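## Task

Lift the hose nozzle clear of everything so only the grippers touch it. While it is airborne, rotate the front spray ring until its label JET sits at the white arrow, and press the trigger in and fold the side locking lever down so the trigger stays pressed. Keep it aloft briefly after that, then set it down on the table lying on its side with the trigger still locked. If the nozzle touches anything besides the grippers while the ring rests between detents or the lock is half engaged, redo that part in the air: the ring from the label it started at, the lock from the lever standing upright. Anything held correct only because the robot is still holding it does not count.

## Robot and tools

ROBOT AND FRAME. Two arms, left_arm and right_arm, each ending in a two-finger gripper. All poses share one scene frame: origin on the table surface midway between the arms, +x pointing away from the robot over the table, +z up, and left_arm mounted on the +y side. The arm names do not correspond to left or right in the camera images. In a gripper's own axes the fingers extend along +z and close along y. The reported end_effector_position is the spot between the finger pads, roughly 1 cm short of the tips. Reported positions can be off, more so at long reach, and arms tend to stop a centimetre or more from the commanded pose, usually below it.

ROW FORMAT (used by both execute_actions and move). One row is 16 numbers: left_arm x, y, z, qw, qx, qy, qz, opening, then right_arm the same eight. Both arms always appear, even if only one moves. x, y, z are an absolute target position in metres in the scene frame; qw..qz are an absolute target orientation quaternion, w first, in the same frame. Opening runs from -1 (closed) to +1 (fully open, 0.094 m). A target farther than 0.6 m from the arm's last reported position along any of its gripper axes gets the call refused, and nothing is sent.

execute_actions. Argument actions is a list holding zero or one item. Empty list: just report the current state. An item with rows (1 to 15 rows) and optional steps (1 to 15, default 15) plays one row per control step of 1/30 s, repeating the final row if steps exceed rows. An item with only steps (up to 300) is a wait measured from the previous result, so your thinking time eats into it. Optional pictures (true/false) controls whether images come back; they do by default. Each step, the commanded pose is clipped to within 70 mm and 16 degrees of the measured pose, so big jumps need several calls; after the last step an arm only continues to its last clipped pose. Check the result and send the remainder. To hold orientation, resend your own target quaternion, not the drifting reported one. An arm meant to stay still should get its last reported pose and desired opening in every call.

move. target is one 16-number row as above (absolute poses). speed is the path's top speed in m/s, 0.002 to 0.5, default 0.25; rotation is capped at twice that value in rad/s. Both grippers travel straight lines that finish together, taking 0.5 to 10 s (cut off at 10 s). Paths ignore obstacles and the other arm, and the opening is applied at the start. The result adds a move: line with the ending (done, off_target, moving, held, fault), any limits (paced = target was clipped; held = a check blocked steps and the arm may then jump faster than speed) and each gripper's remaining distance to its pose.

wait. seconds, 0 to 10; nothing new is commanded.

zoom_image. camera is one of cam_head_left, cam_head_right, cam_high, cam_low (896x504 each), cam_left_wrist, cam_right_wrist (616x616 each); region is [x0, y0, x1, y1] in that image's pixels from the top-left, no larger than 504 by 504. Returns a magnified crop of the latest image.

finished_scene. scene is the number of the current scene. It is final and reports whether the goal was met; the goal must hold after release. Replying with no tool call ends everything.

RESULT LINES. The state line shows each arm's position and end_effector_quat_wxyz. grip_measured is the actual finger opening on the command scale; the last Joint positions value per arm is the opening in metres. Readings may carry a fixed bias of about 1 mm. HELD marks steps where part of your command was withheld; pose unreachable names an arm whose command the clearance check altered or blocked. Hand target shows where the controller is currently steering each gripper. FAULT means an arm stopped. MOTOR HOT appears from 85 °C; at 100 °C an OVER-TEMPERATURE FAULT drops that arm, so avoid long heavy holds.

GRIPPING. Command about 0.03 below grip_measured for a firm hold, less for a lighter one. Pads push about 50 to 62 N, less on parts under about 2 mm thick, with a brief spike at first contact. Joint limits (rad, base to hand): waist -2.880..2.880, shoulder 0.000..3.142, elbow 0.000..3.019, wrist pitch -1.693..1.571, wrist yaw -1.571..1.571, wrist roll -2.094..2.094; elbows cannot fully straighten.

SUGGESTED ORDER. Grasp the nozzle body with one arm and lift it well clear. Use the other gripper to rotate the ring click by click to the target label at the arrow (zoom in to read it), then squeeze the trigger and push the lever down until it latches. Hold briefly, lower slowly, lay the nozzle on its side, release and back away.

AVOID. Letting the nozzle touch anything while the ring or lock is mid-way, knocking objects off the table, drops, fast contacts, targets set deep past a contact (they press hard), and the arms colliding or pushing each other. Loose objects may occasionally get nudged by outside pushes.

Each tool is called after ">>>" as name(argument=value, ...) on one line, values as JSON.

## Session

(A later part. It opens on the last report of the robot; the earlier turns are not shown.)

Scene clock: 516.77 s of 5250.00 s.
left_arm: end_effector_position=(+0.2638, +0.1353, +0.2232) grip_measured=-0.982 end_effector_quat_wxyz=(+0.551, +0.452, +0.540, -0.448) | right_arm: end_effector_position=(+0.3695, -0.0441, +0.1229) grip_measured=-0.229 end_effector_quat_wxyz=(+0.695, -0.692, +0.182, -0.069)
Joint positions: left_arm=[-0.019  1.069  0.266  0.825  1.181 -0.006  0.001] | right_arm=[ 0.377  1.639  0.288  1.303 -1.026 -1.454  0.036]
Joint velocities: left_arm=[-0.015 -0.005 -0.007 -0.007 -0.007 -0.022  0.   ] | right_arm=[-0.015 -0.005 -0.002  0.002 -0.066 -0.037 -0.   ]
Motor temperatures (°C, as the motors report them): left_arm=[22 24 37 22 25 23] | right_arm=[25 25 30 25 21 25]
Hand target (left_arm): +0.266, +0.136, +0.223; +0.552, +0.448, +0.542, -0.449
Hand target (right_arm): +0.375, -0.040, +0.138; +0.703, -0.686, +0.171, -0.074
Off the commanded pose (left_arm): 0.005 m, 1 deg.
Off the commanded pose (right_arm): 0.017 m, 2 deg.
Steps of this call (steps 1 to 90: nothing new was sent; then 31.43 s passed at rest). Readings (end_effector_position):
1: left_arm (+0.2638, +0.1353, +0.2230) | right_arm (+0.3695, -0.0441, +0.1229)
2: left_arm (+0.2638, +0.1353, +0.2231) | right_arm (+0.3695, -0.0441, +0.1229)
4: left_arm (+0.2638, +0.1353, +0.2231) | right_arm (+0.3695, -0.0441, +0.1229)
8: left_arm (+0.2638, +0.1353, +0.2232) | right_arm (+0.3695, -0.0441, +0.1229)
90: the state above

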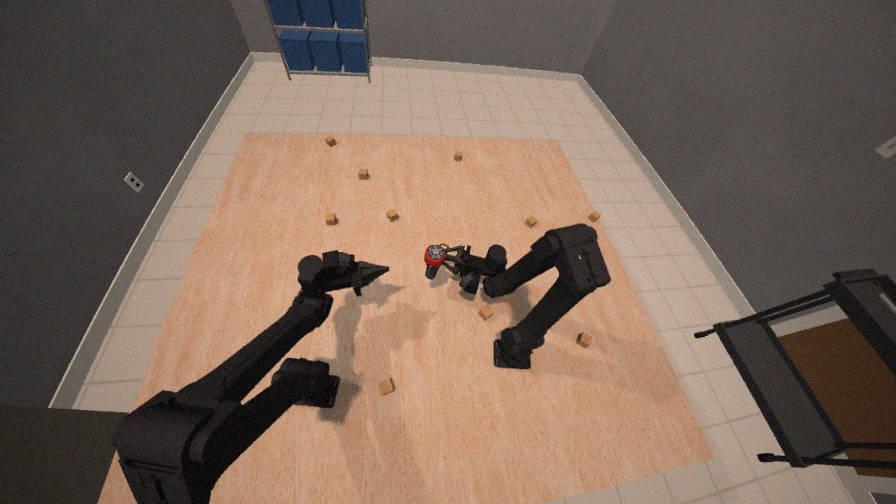

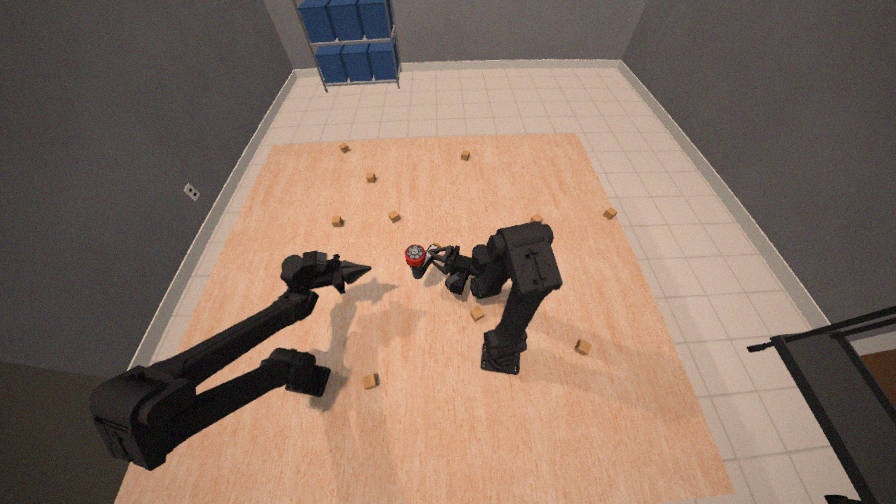

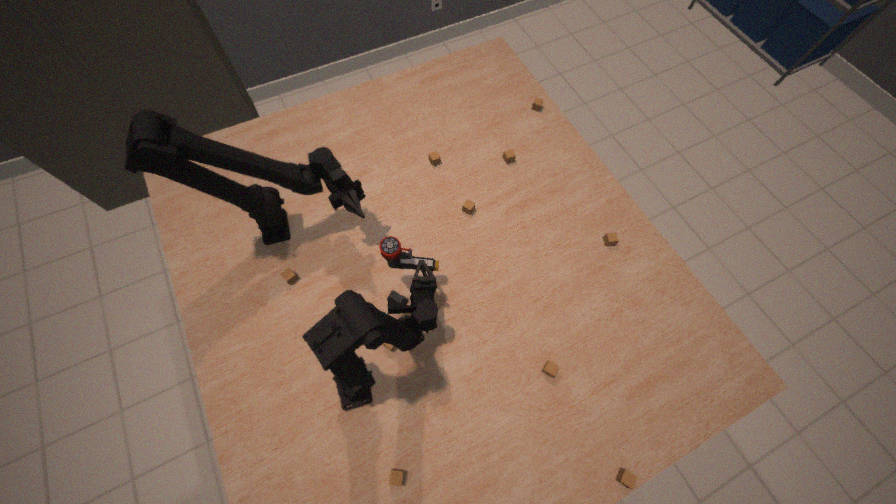

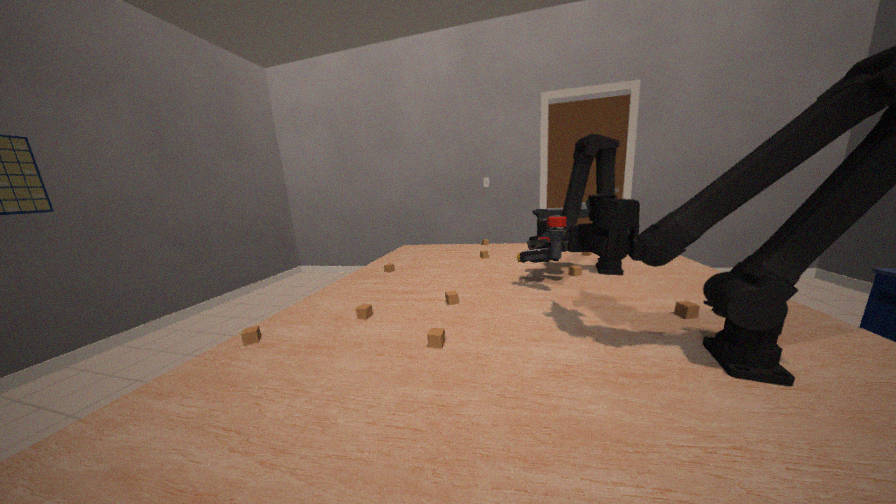

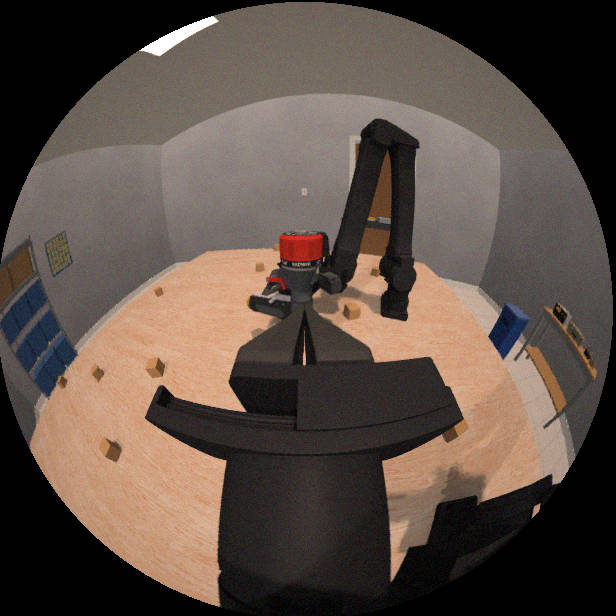

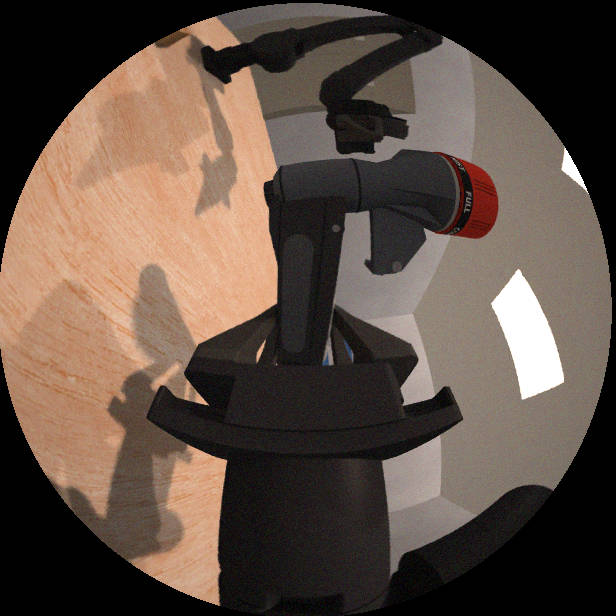

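>>> zoom_image(camera="cam_left_wrist", region=[230, 215, 370, 335])

Region (230, 215, 370, 335) of cam_left_wrist's 616x616 image, scaled by 3.600, with more detail than that image has; it fills the top 432 rows of this view, and the rest is white.

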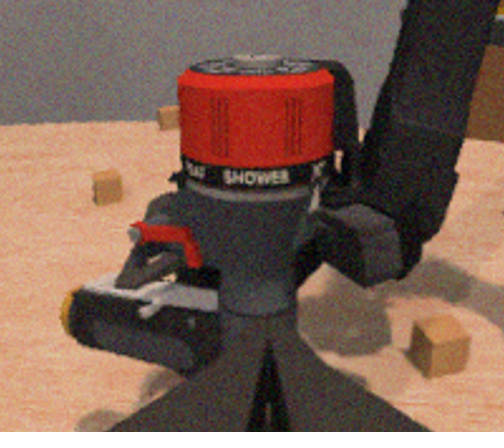

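>>> move(target=[0.325,0.05,0.222,0.542,0.455,0.542,-0.455,-1,0.375,-0.04,0.138,0.703,-0.686,0.171,-0.074,-0.29], speed=0.1)

>>> zoom_image(camera="cam_left_wrist", region=[200, 200, 400, 370])

Scene clock: 543.03 s of 5250.00 s.
left_arm: end_effector_position=(+0.3167, +0.0586, +0.2081) grip_measured=-0.982 end_effector_quat_wxyz=(+0.523, +0.446, +0.561, -0.460) | right_arm: end_effector_position=(+0.3695, -0.0441, +0.1229) grip_measured=-0.229 end_effector_quat_wxyz=(+0.695, -0.692, +0.181, -0.069)
Joint positions: left_arm=[-0.224  1.34   0.446  0.842  0.989 -0.006  0.001] | right_arm=[ 0.377  1.639  0.288  1.303 -1.026 -1.454  0.036]
Joint velocities: left_arm=[-0.005 -0.015 -0.007 -0.017  0.037 -0.081 -0.001] | right_arm=[-0.005 -0.005  0.007 -0.012  0.066 -0.066  0.001]
Motor temperatures (°C, as the motors report them): left_arm=[22 24 37 22 25 23] | right_arm=[25 25 30 25 21 25]
Hand target (left_arm): +0.325, +0.052, +0.222; +0.541, +0.456, +0.542, -0.453
Hand target (right_arm): +0.375, -0.040, +0.138; +0.703, -0.686, +0.171, -0.074
Off the commanded pose (left_arm): 0.018 m, 3 deg.
Off the commanded pose (right_arm): 0.017 m, 2 deg.
After step 90, 21.87 s passed at rest.
move: off_target (left_arm, right_arm)

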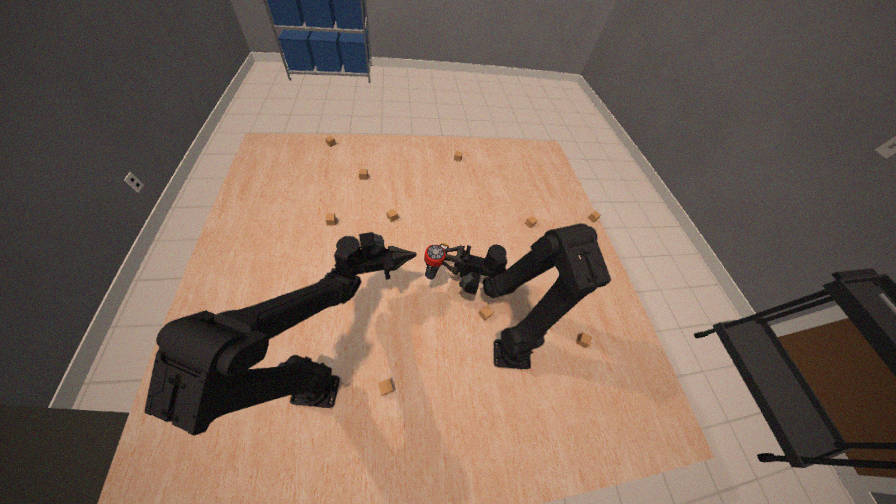

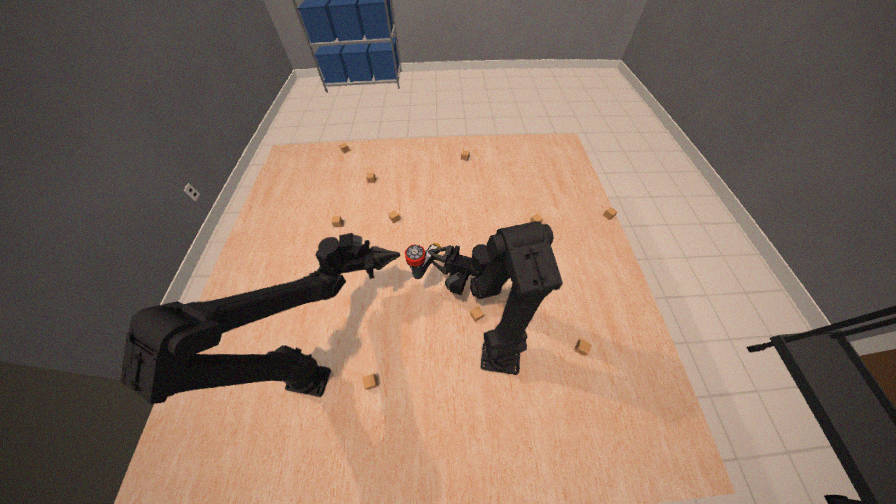

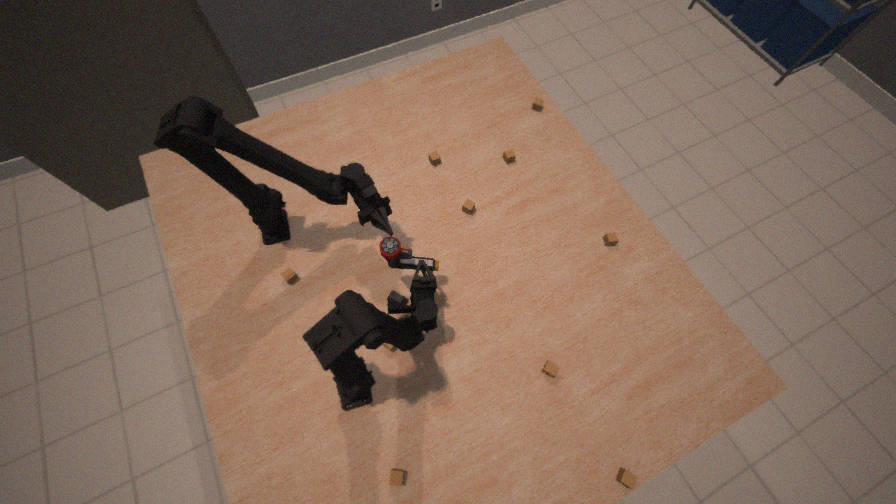

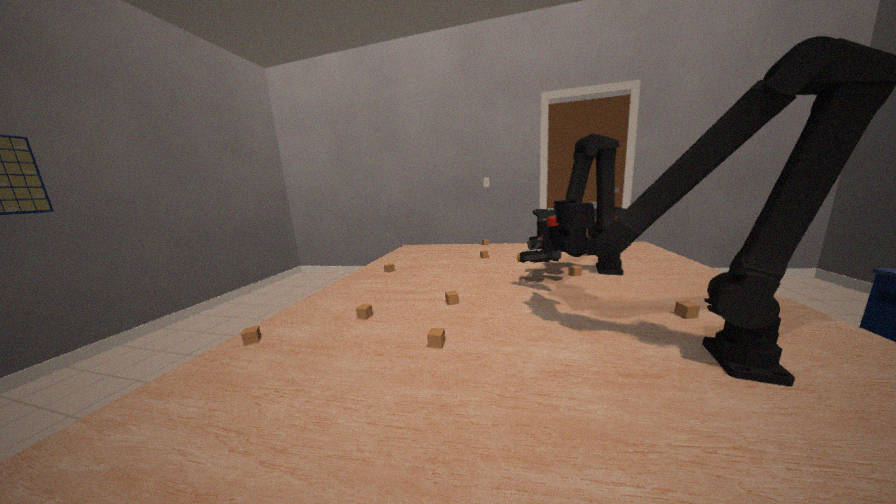

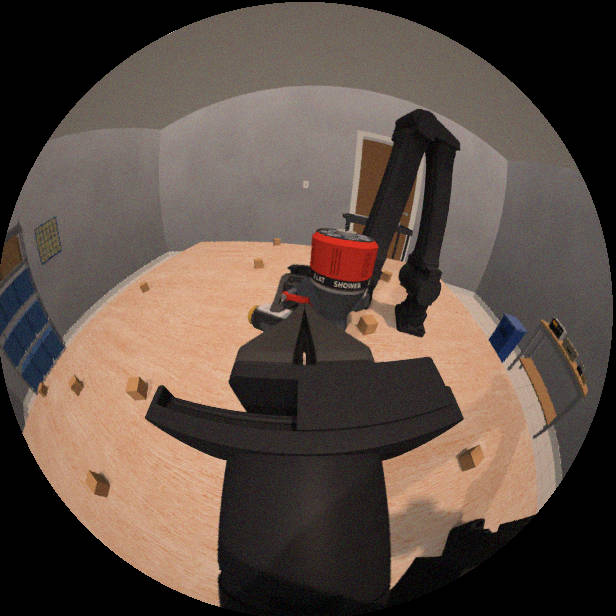

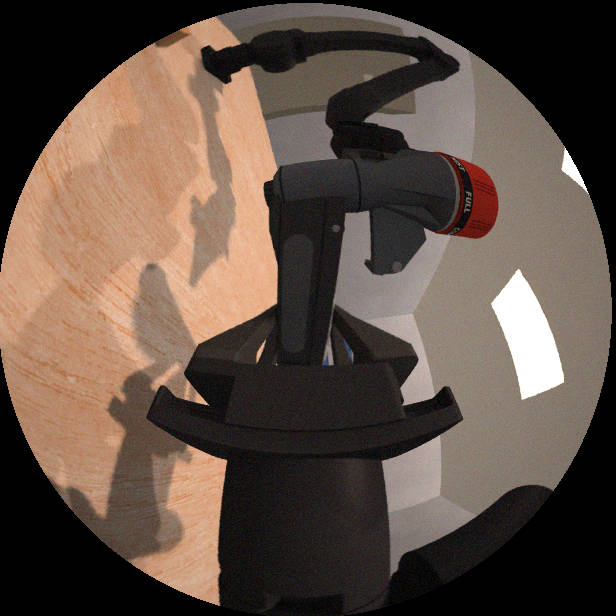

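Region (200, 200, 400, 370) of cam_left_wrist's 616x616 image, scaled by 2.520, with more detail than that image has; it fills the top 428 rows of this view, and the rest is white.

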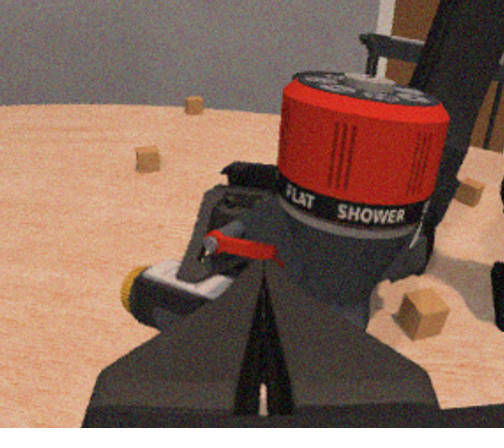

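>>> move(target=[0.335,0.012,0.220,0.542,0.455,0.542,-0.455,-1,0.375,-0.04,0.138,0.703,-0.686,0.171,-0.074,-0.29], speed=0.04)

>>> zoom_image(camera="cam_left_wrist", region=[200, 200, 400, 370])

Scene clock: 565.33 s of 5250.00 s.
left_arm: end_effector_position=(+0.3269, +0.0212, +0.2068) grip_measured=-0.982 end_effector_quat_wxyz=(+0.526, +0.448, +0.559, -0.458) | right_arm: end_effector_position=(+0.3695, -0.0441, +0.1229) grip_measured=-0.229 end_effector_quat_wxyz=(+0.695, -0.692, +0.181, -0.069)
Joint positions: left_arm=[-0.314  1.414  0.509  0.86   0.898 -0.006  0.001] | right_arm=[ 0.377  1.639  0.288  1.303 -1.026 -1.454  0.036]
Joint velocities: left_arm=[-0.005 -0.024 -0.007 -0.022  0.007  0.051 -0.001] | right_arm=[-0.005  0.005  0.007  0.007 -0.022 -0.007  0.   ]
Motor temperatures (°C, as the motors report them): left_arm=[22 24 38 22 25 23] | right_arm=[25 25 29 25 21 25]
Hand target (left_arm): +0.335, +0.013, +0.220; +0.542, +0.455, +0.542, -0.454
Hand target (right_arm): +0.375, -0.040, +0.138; +0.703, -0.686, +0.171, -0.074
Off the commanded pose (left_arm): 0.018 m, 3 deg.
Off the commanded pose (right_arm): 0.017 m, 2 deg.
After step 90, 17.70 s passed at rest.
move: off_target (left_arm, right_arm)

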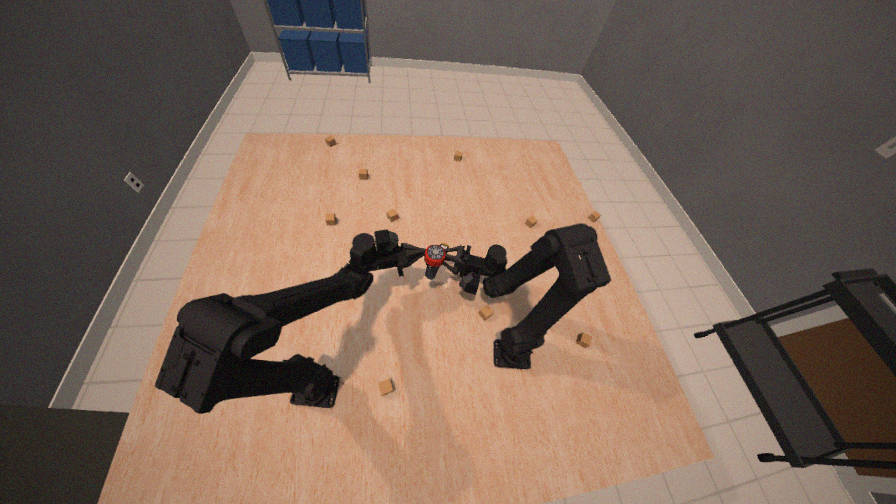

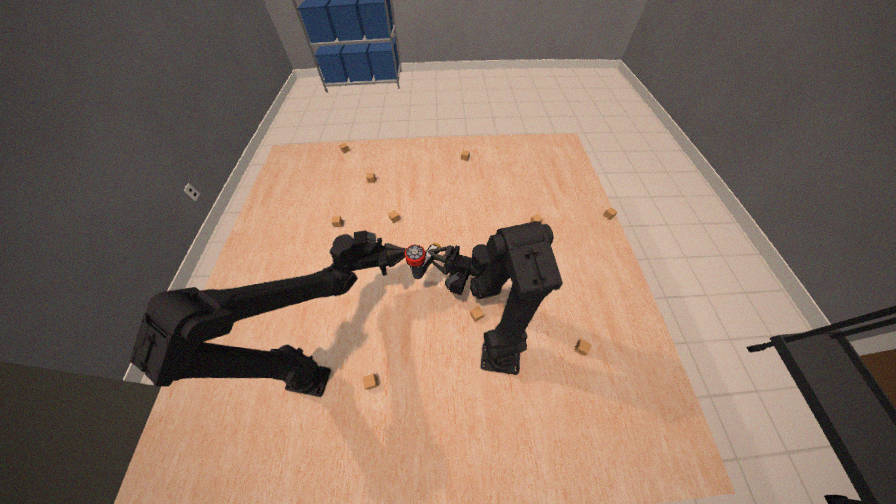

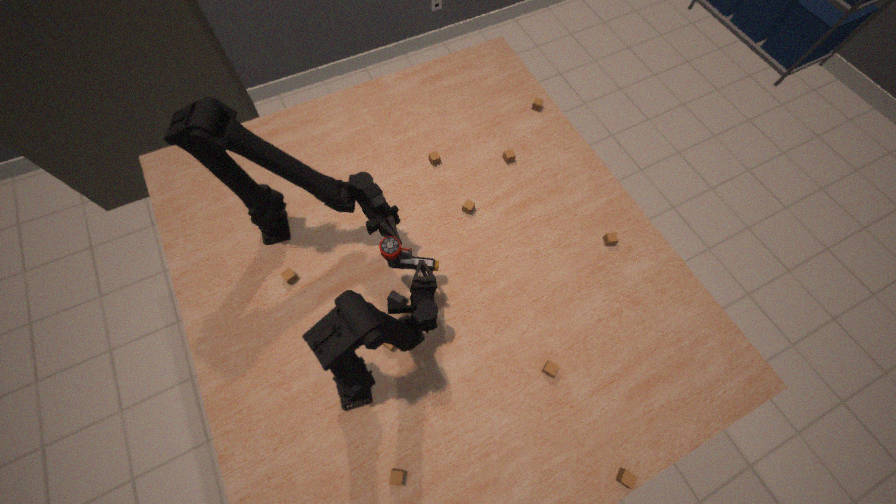

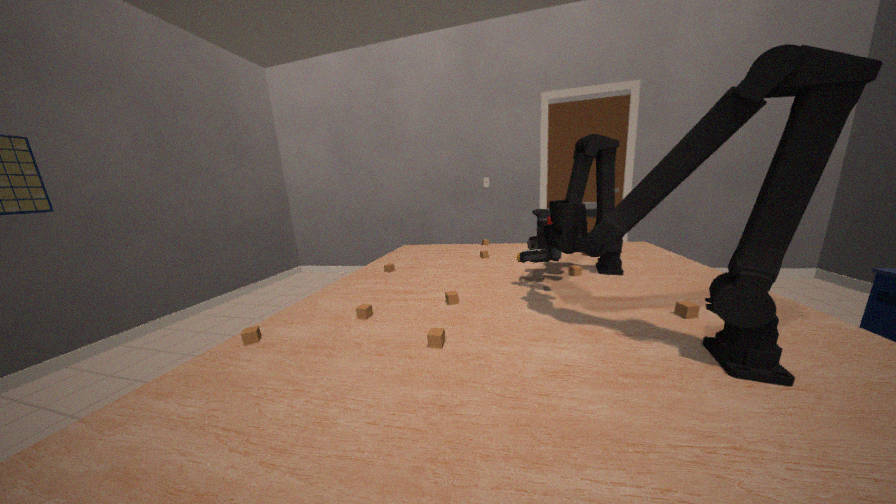

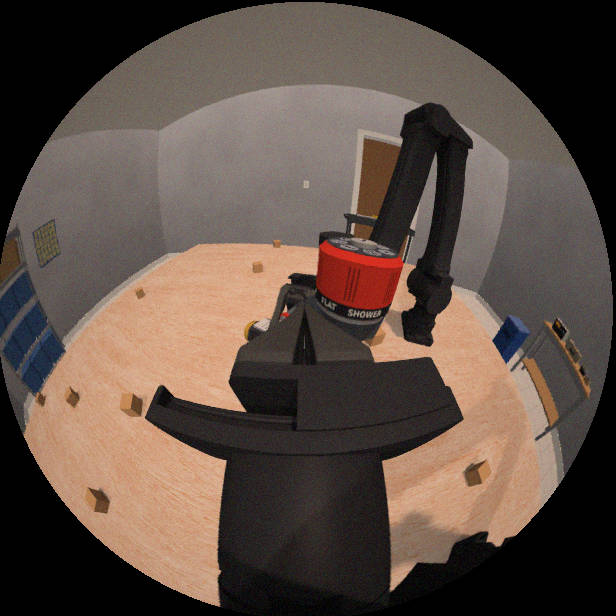

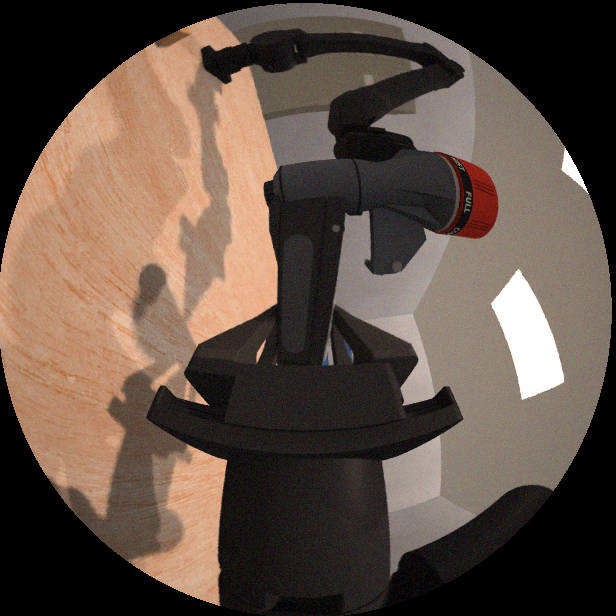

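Region (200, 200, 400, 370) of cam_left_wrist's 616x616 image, scaled by 2.520, with more detail than that image has; it fills the top 428 rows of this view, and the rest is white.

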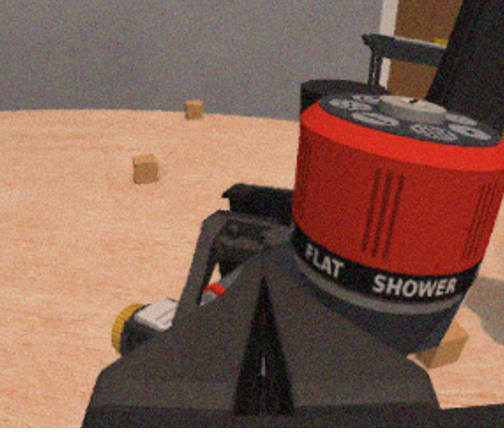

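>>> move(target=[0.338,-0.010,0.219,0.542,0.455,0.542,-0.455,-1,0.375,-0.04,0.138,0.703,-0.686,0.171,-0.074,-0.29], speed=0.03)

>>> zoom_image(camera="cam_high", region=[340, 190, 480, 300])

Scene clock: 579.27 s of 5250.00 s.
left_arm: end_effector_position=(+0.3304, -0.0001, +0.2059) grip_measured=-0.982 end_effector_quat_wxyz=(+0.527, +0.449, +0.559, -0.456) | right_arm: end_effector_position=(+0.3695, -0.0441, +0.1227) grip_measured=-0.229 end_effector_quat_wxyz=(+0.695, -0.693, +0.182, -0.069)
Joint positions: left_arm=[-0.363  1.449  0.544  0.863  0.847 -0.006  0.001] | right_arm=[ 0.377  1.639  0.288  1.303 -1.025 -1.455  0.036]
Joint velocities: left_arm=[-0.005 -0.015 -0.017 -0.017 -0.037  0.051 -0.001] | right_arm=[-0.015 -0.015 -0.007 -0.027  0.022 -0.022 -0.   ]
Motor temperatures (°C, as the motors report them): left_arm=[22 24 38 22 25 23] | right_arm=[25 25 29 25 21 25]
Hand target (left_arm): +0.338, -0.009, +0.219; +0.542, +0.455, +0.542, -0.454
Hand target (right_arm): +0.375, -0.040, +0.138; +0.703, -0.686, +0.171, -0.074
Off the commanded pose (left_arm): 0.018 m, 3 deg.
Off the commanded pose (right_arm): 0.017 m, 2 deg.
After step 90, 9.50 s passed at rest.
move: off_target (left_arm, right_arm)

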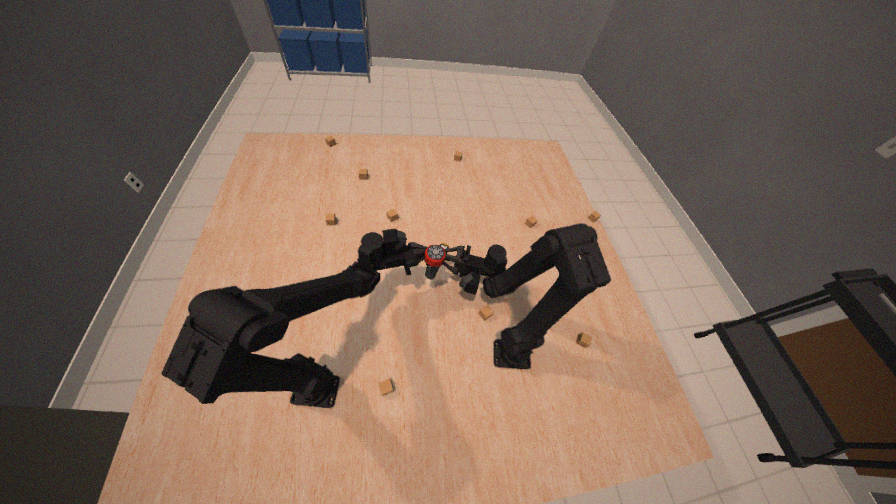

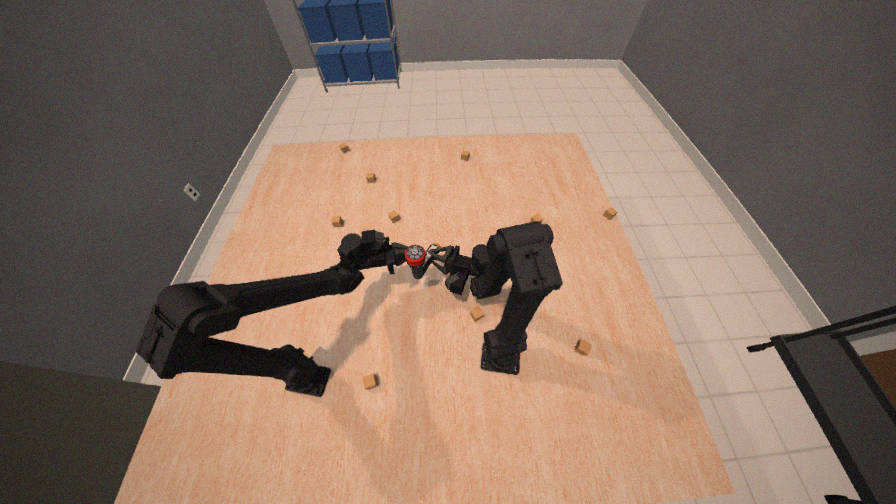

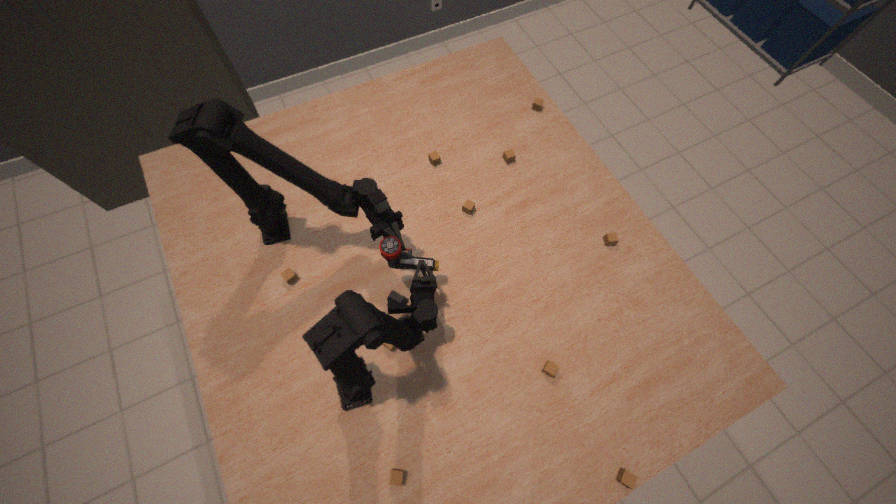

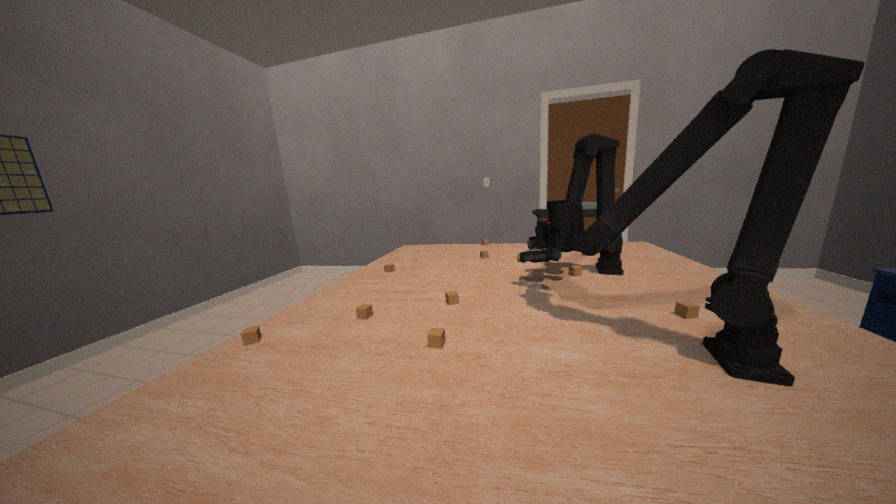

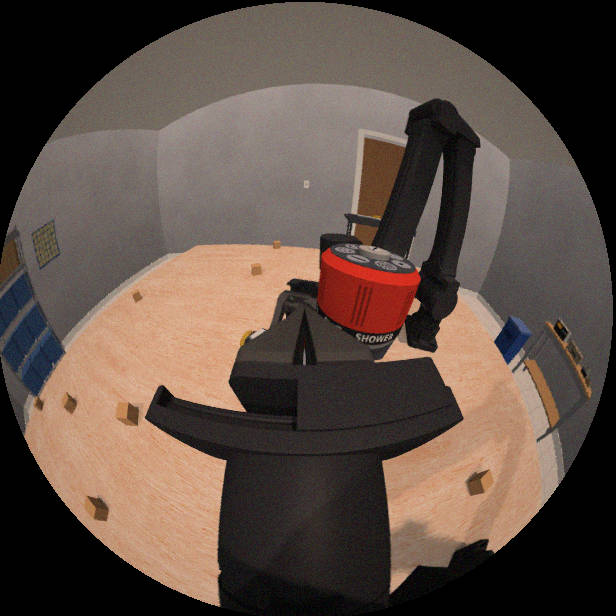

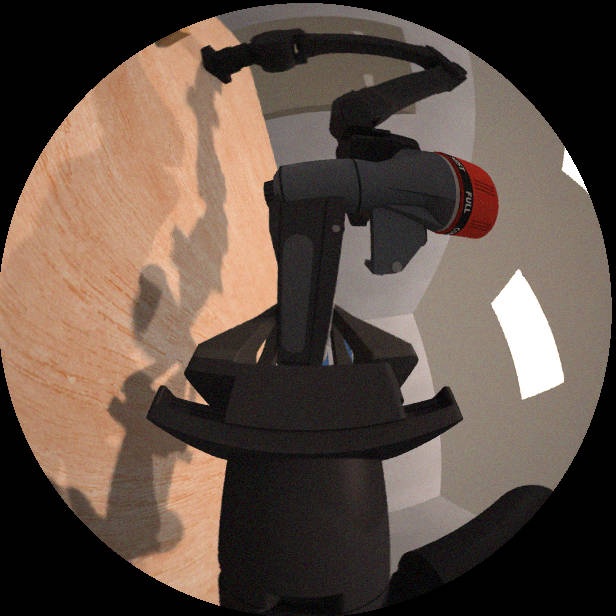

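Region (340, 190, 480, 300) of cam_high's 896x504 image, scaled by 3.600, with more detail than that image has; it fills the top 396 rows of this view, and the rest is white.

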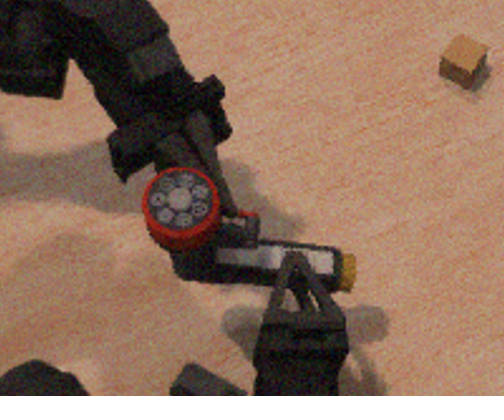

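>>> move(target=[0.330,-0.010,0.186,0.542,0.455,0.542,-0.455,-1,0.375,-0.04,0.138,0.703,-0.686,0.171,-0.074,-0.29], speed=0.02)

>>> zoom_image(camera="cam_high", region=[340, 190, 480, 300])

>>> zoom_image(camera="cam_left_wrist", region=[200, 200, 400, 370])

Scene clock: 590.77 s of 5250.00 s.
left_arm: end_effector_position=(+0.3339, -0.0054, +0.1939) grip_measured=-0.982 end_effector_quat_wxyz=(+0.546, +0.450, +0.543, -0.453) | right_arm: end_effector_position=(+0.3689, -0.0442, +0.1217) grip_measured=-0.229 end_effector_quat_wxyz=(+0.694, -0.693, +0.183, -0.067)
Joint positions: left_arm=[-0.372  1.53   0.541  0.998  0.834 -0.006  0.001] | right_arm=[ 0.377  1.639  0.286  1.299 -1.025 -1.455  0.036]
Joint velocities: left_arm=[-0.015 -0.024 -0.012 -0.002  0.051 -0.007 -0.   ] | right_arm=[-0.005 -0.005 -0.007  0.002 -0.051  0.051  0.   ]
Motor temperatures (°C, as the motors report them): left_arm=[22 24 38 22 25 23] | right_arm=[25 25 29 25 21 25]
Hand target (left_arm): +0.330, -0.010, +0.187; +0.542, +0.455, +0.542, -0.454
Hand target (right_arm): +0.375, -0.040, +0.138; +0.703, -0.686, +0.171, -0.074
Off the commanded pose (left_arm): 0.010 m, 1 deg.
Off the commanded pose (right_arm): 0.018 m, 2 deg.
After step 90, 7.03 s passed at rest.
move: off_target (right_arm)

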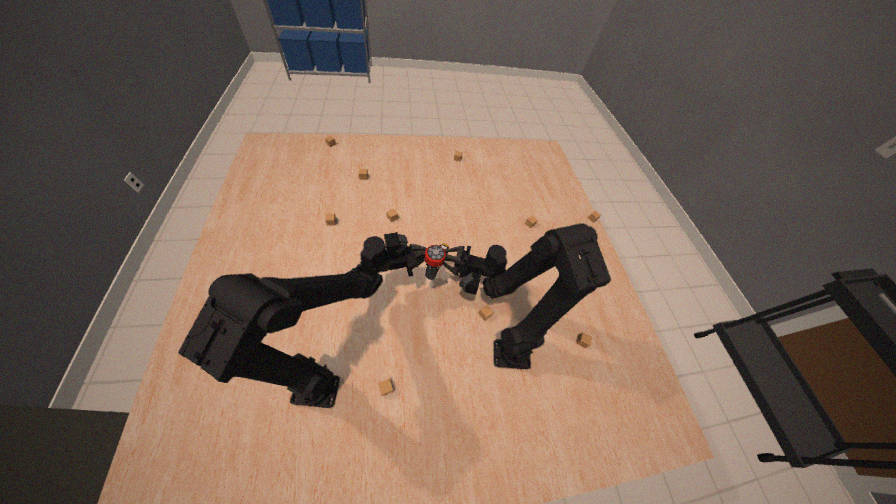

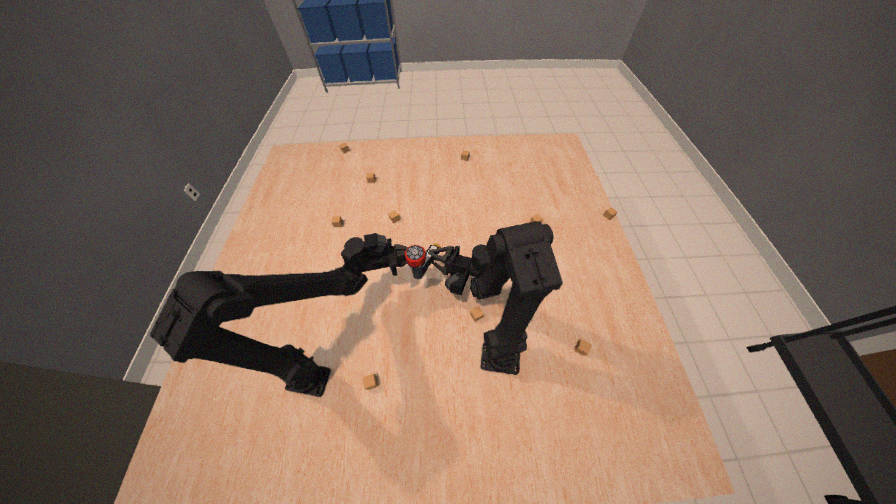

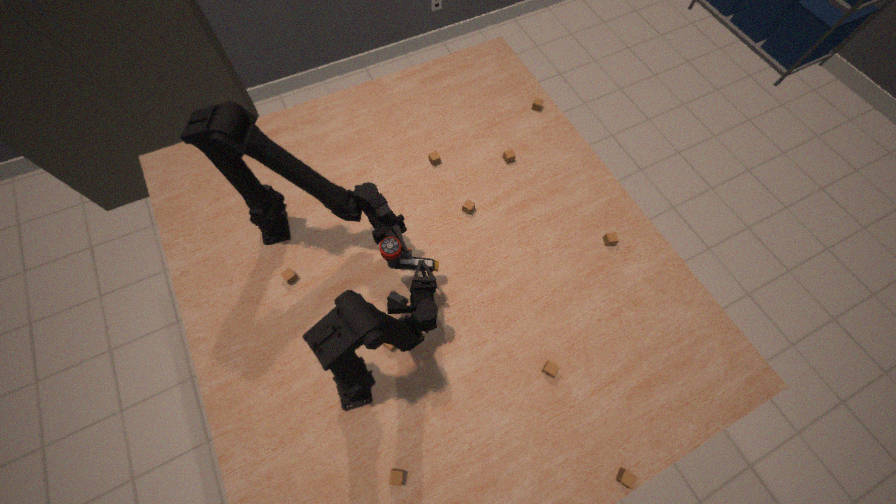

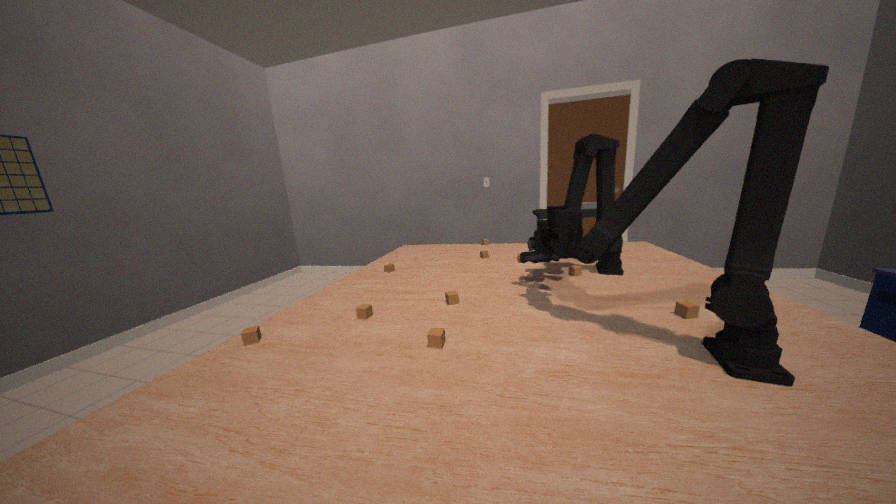

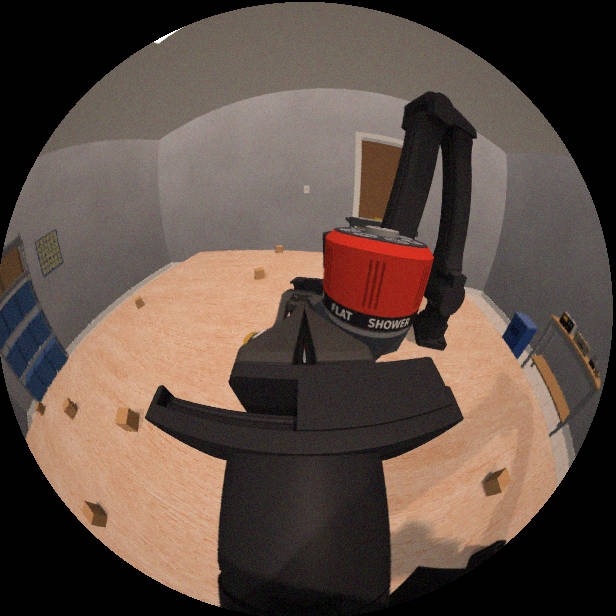

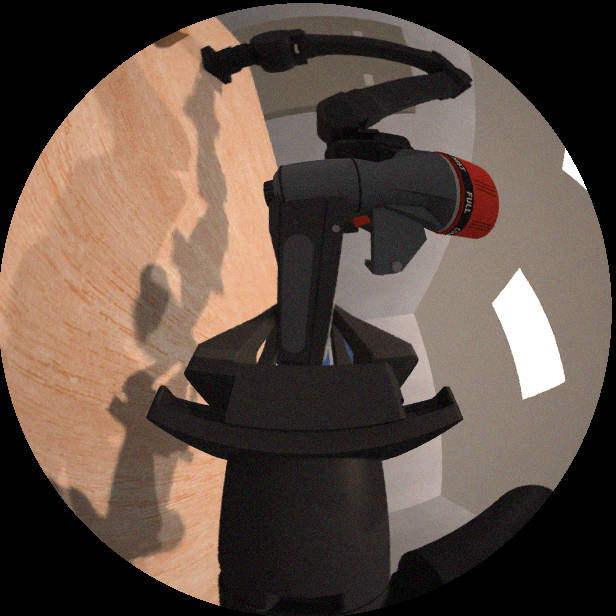

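Region (340, 190, 480, 300) of cam_high's 896x504 image, scaled by 3.600, with more detail than that image has; it fills the top 396 rows of this view, and the rest is white.

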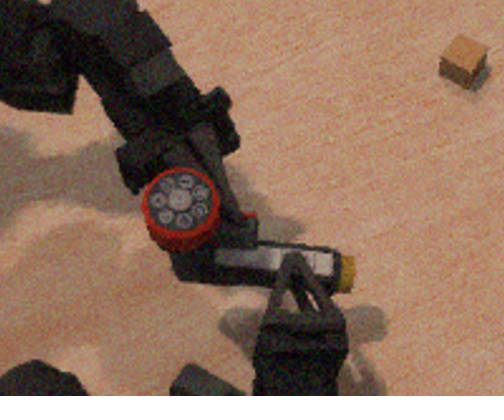

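Region (200, 200, 400, 370) of cam_left_wrist's 616x616 image, scaled by 2.520, with more detail than that image has; it fills the top 428 rows of this view, and the rest is white.

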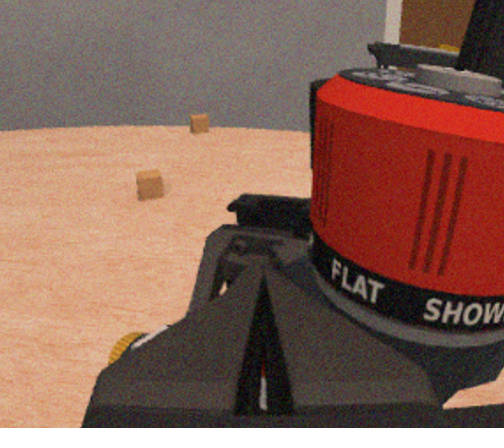

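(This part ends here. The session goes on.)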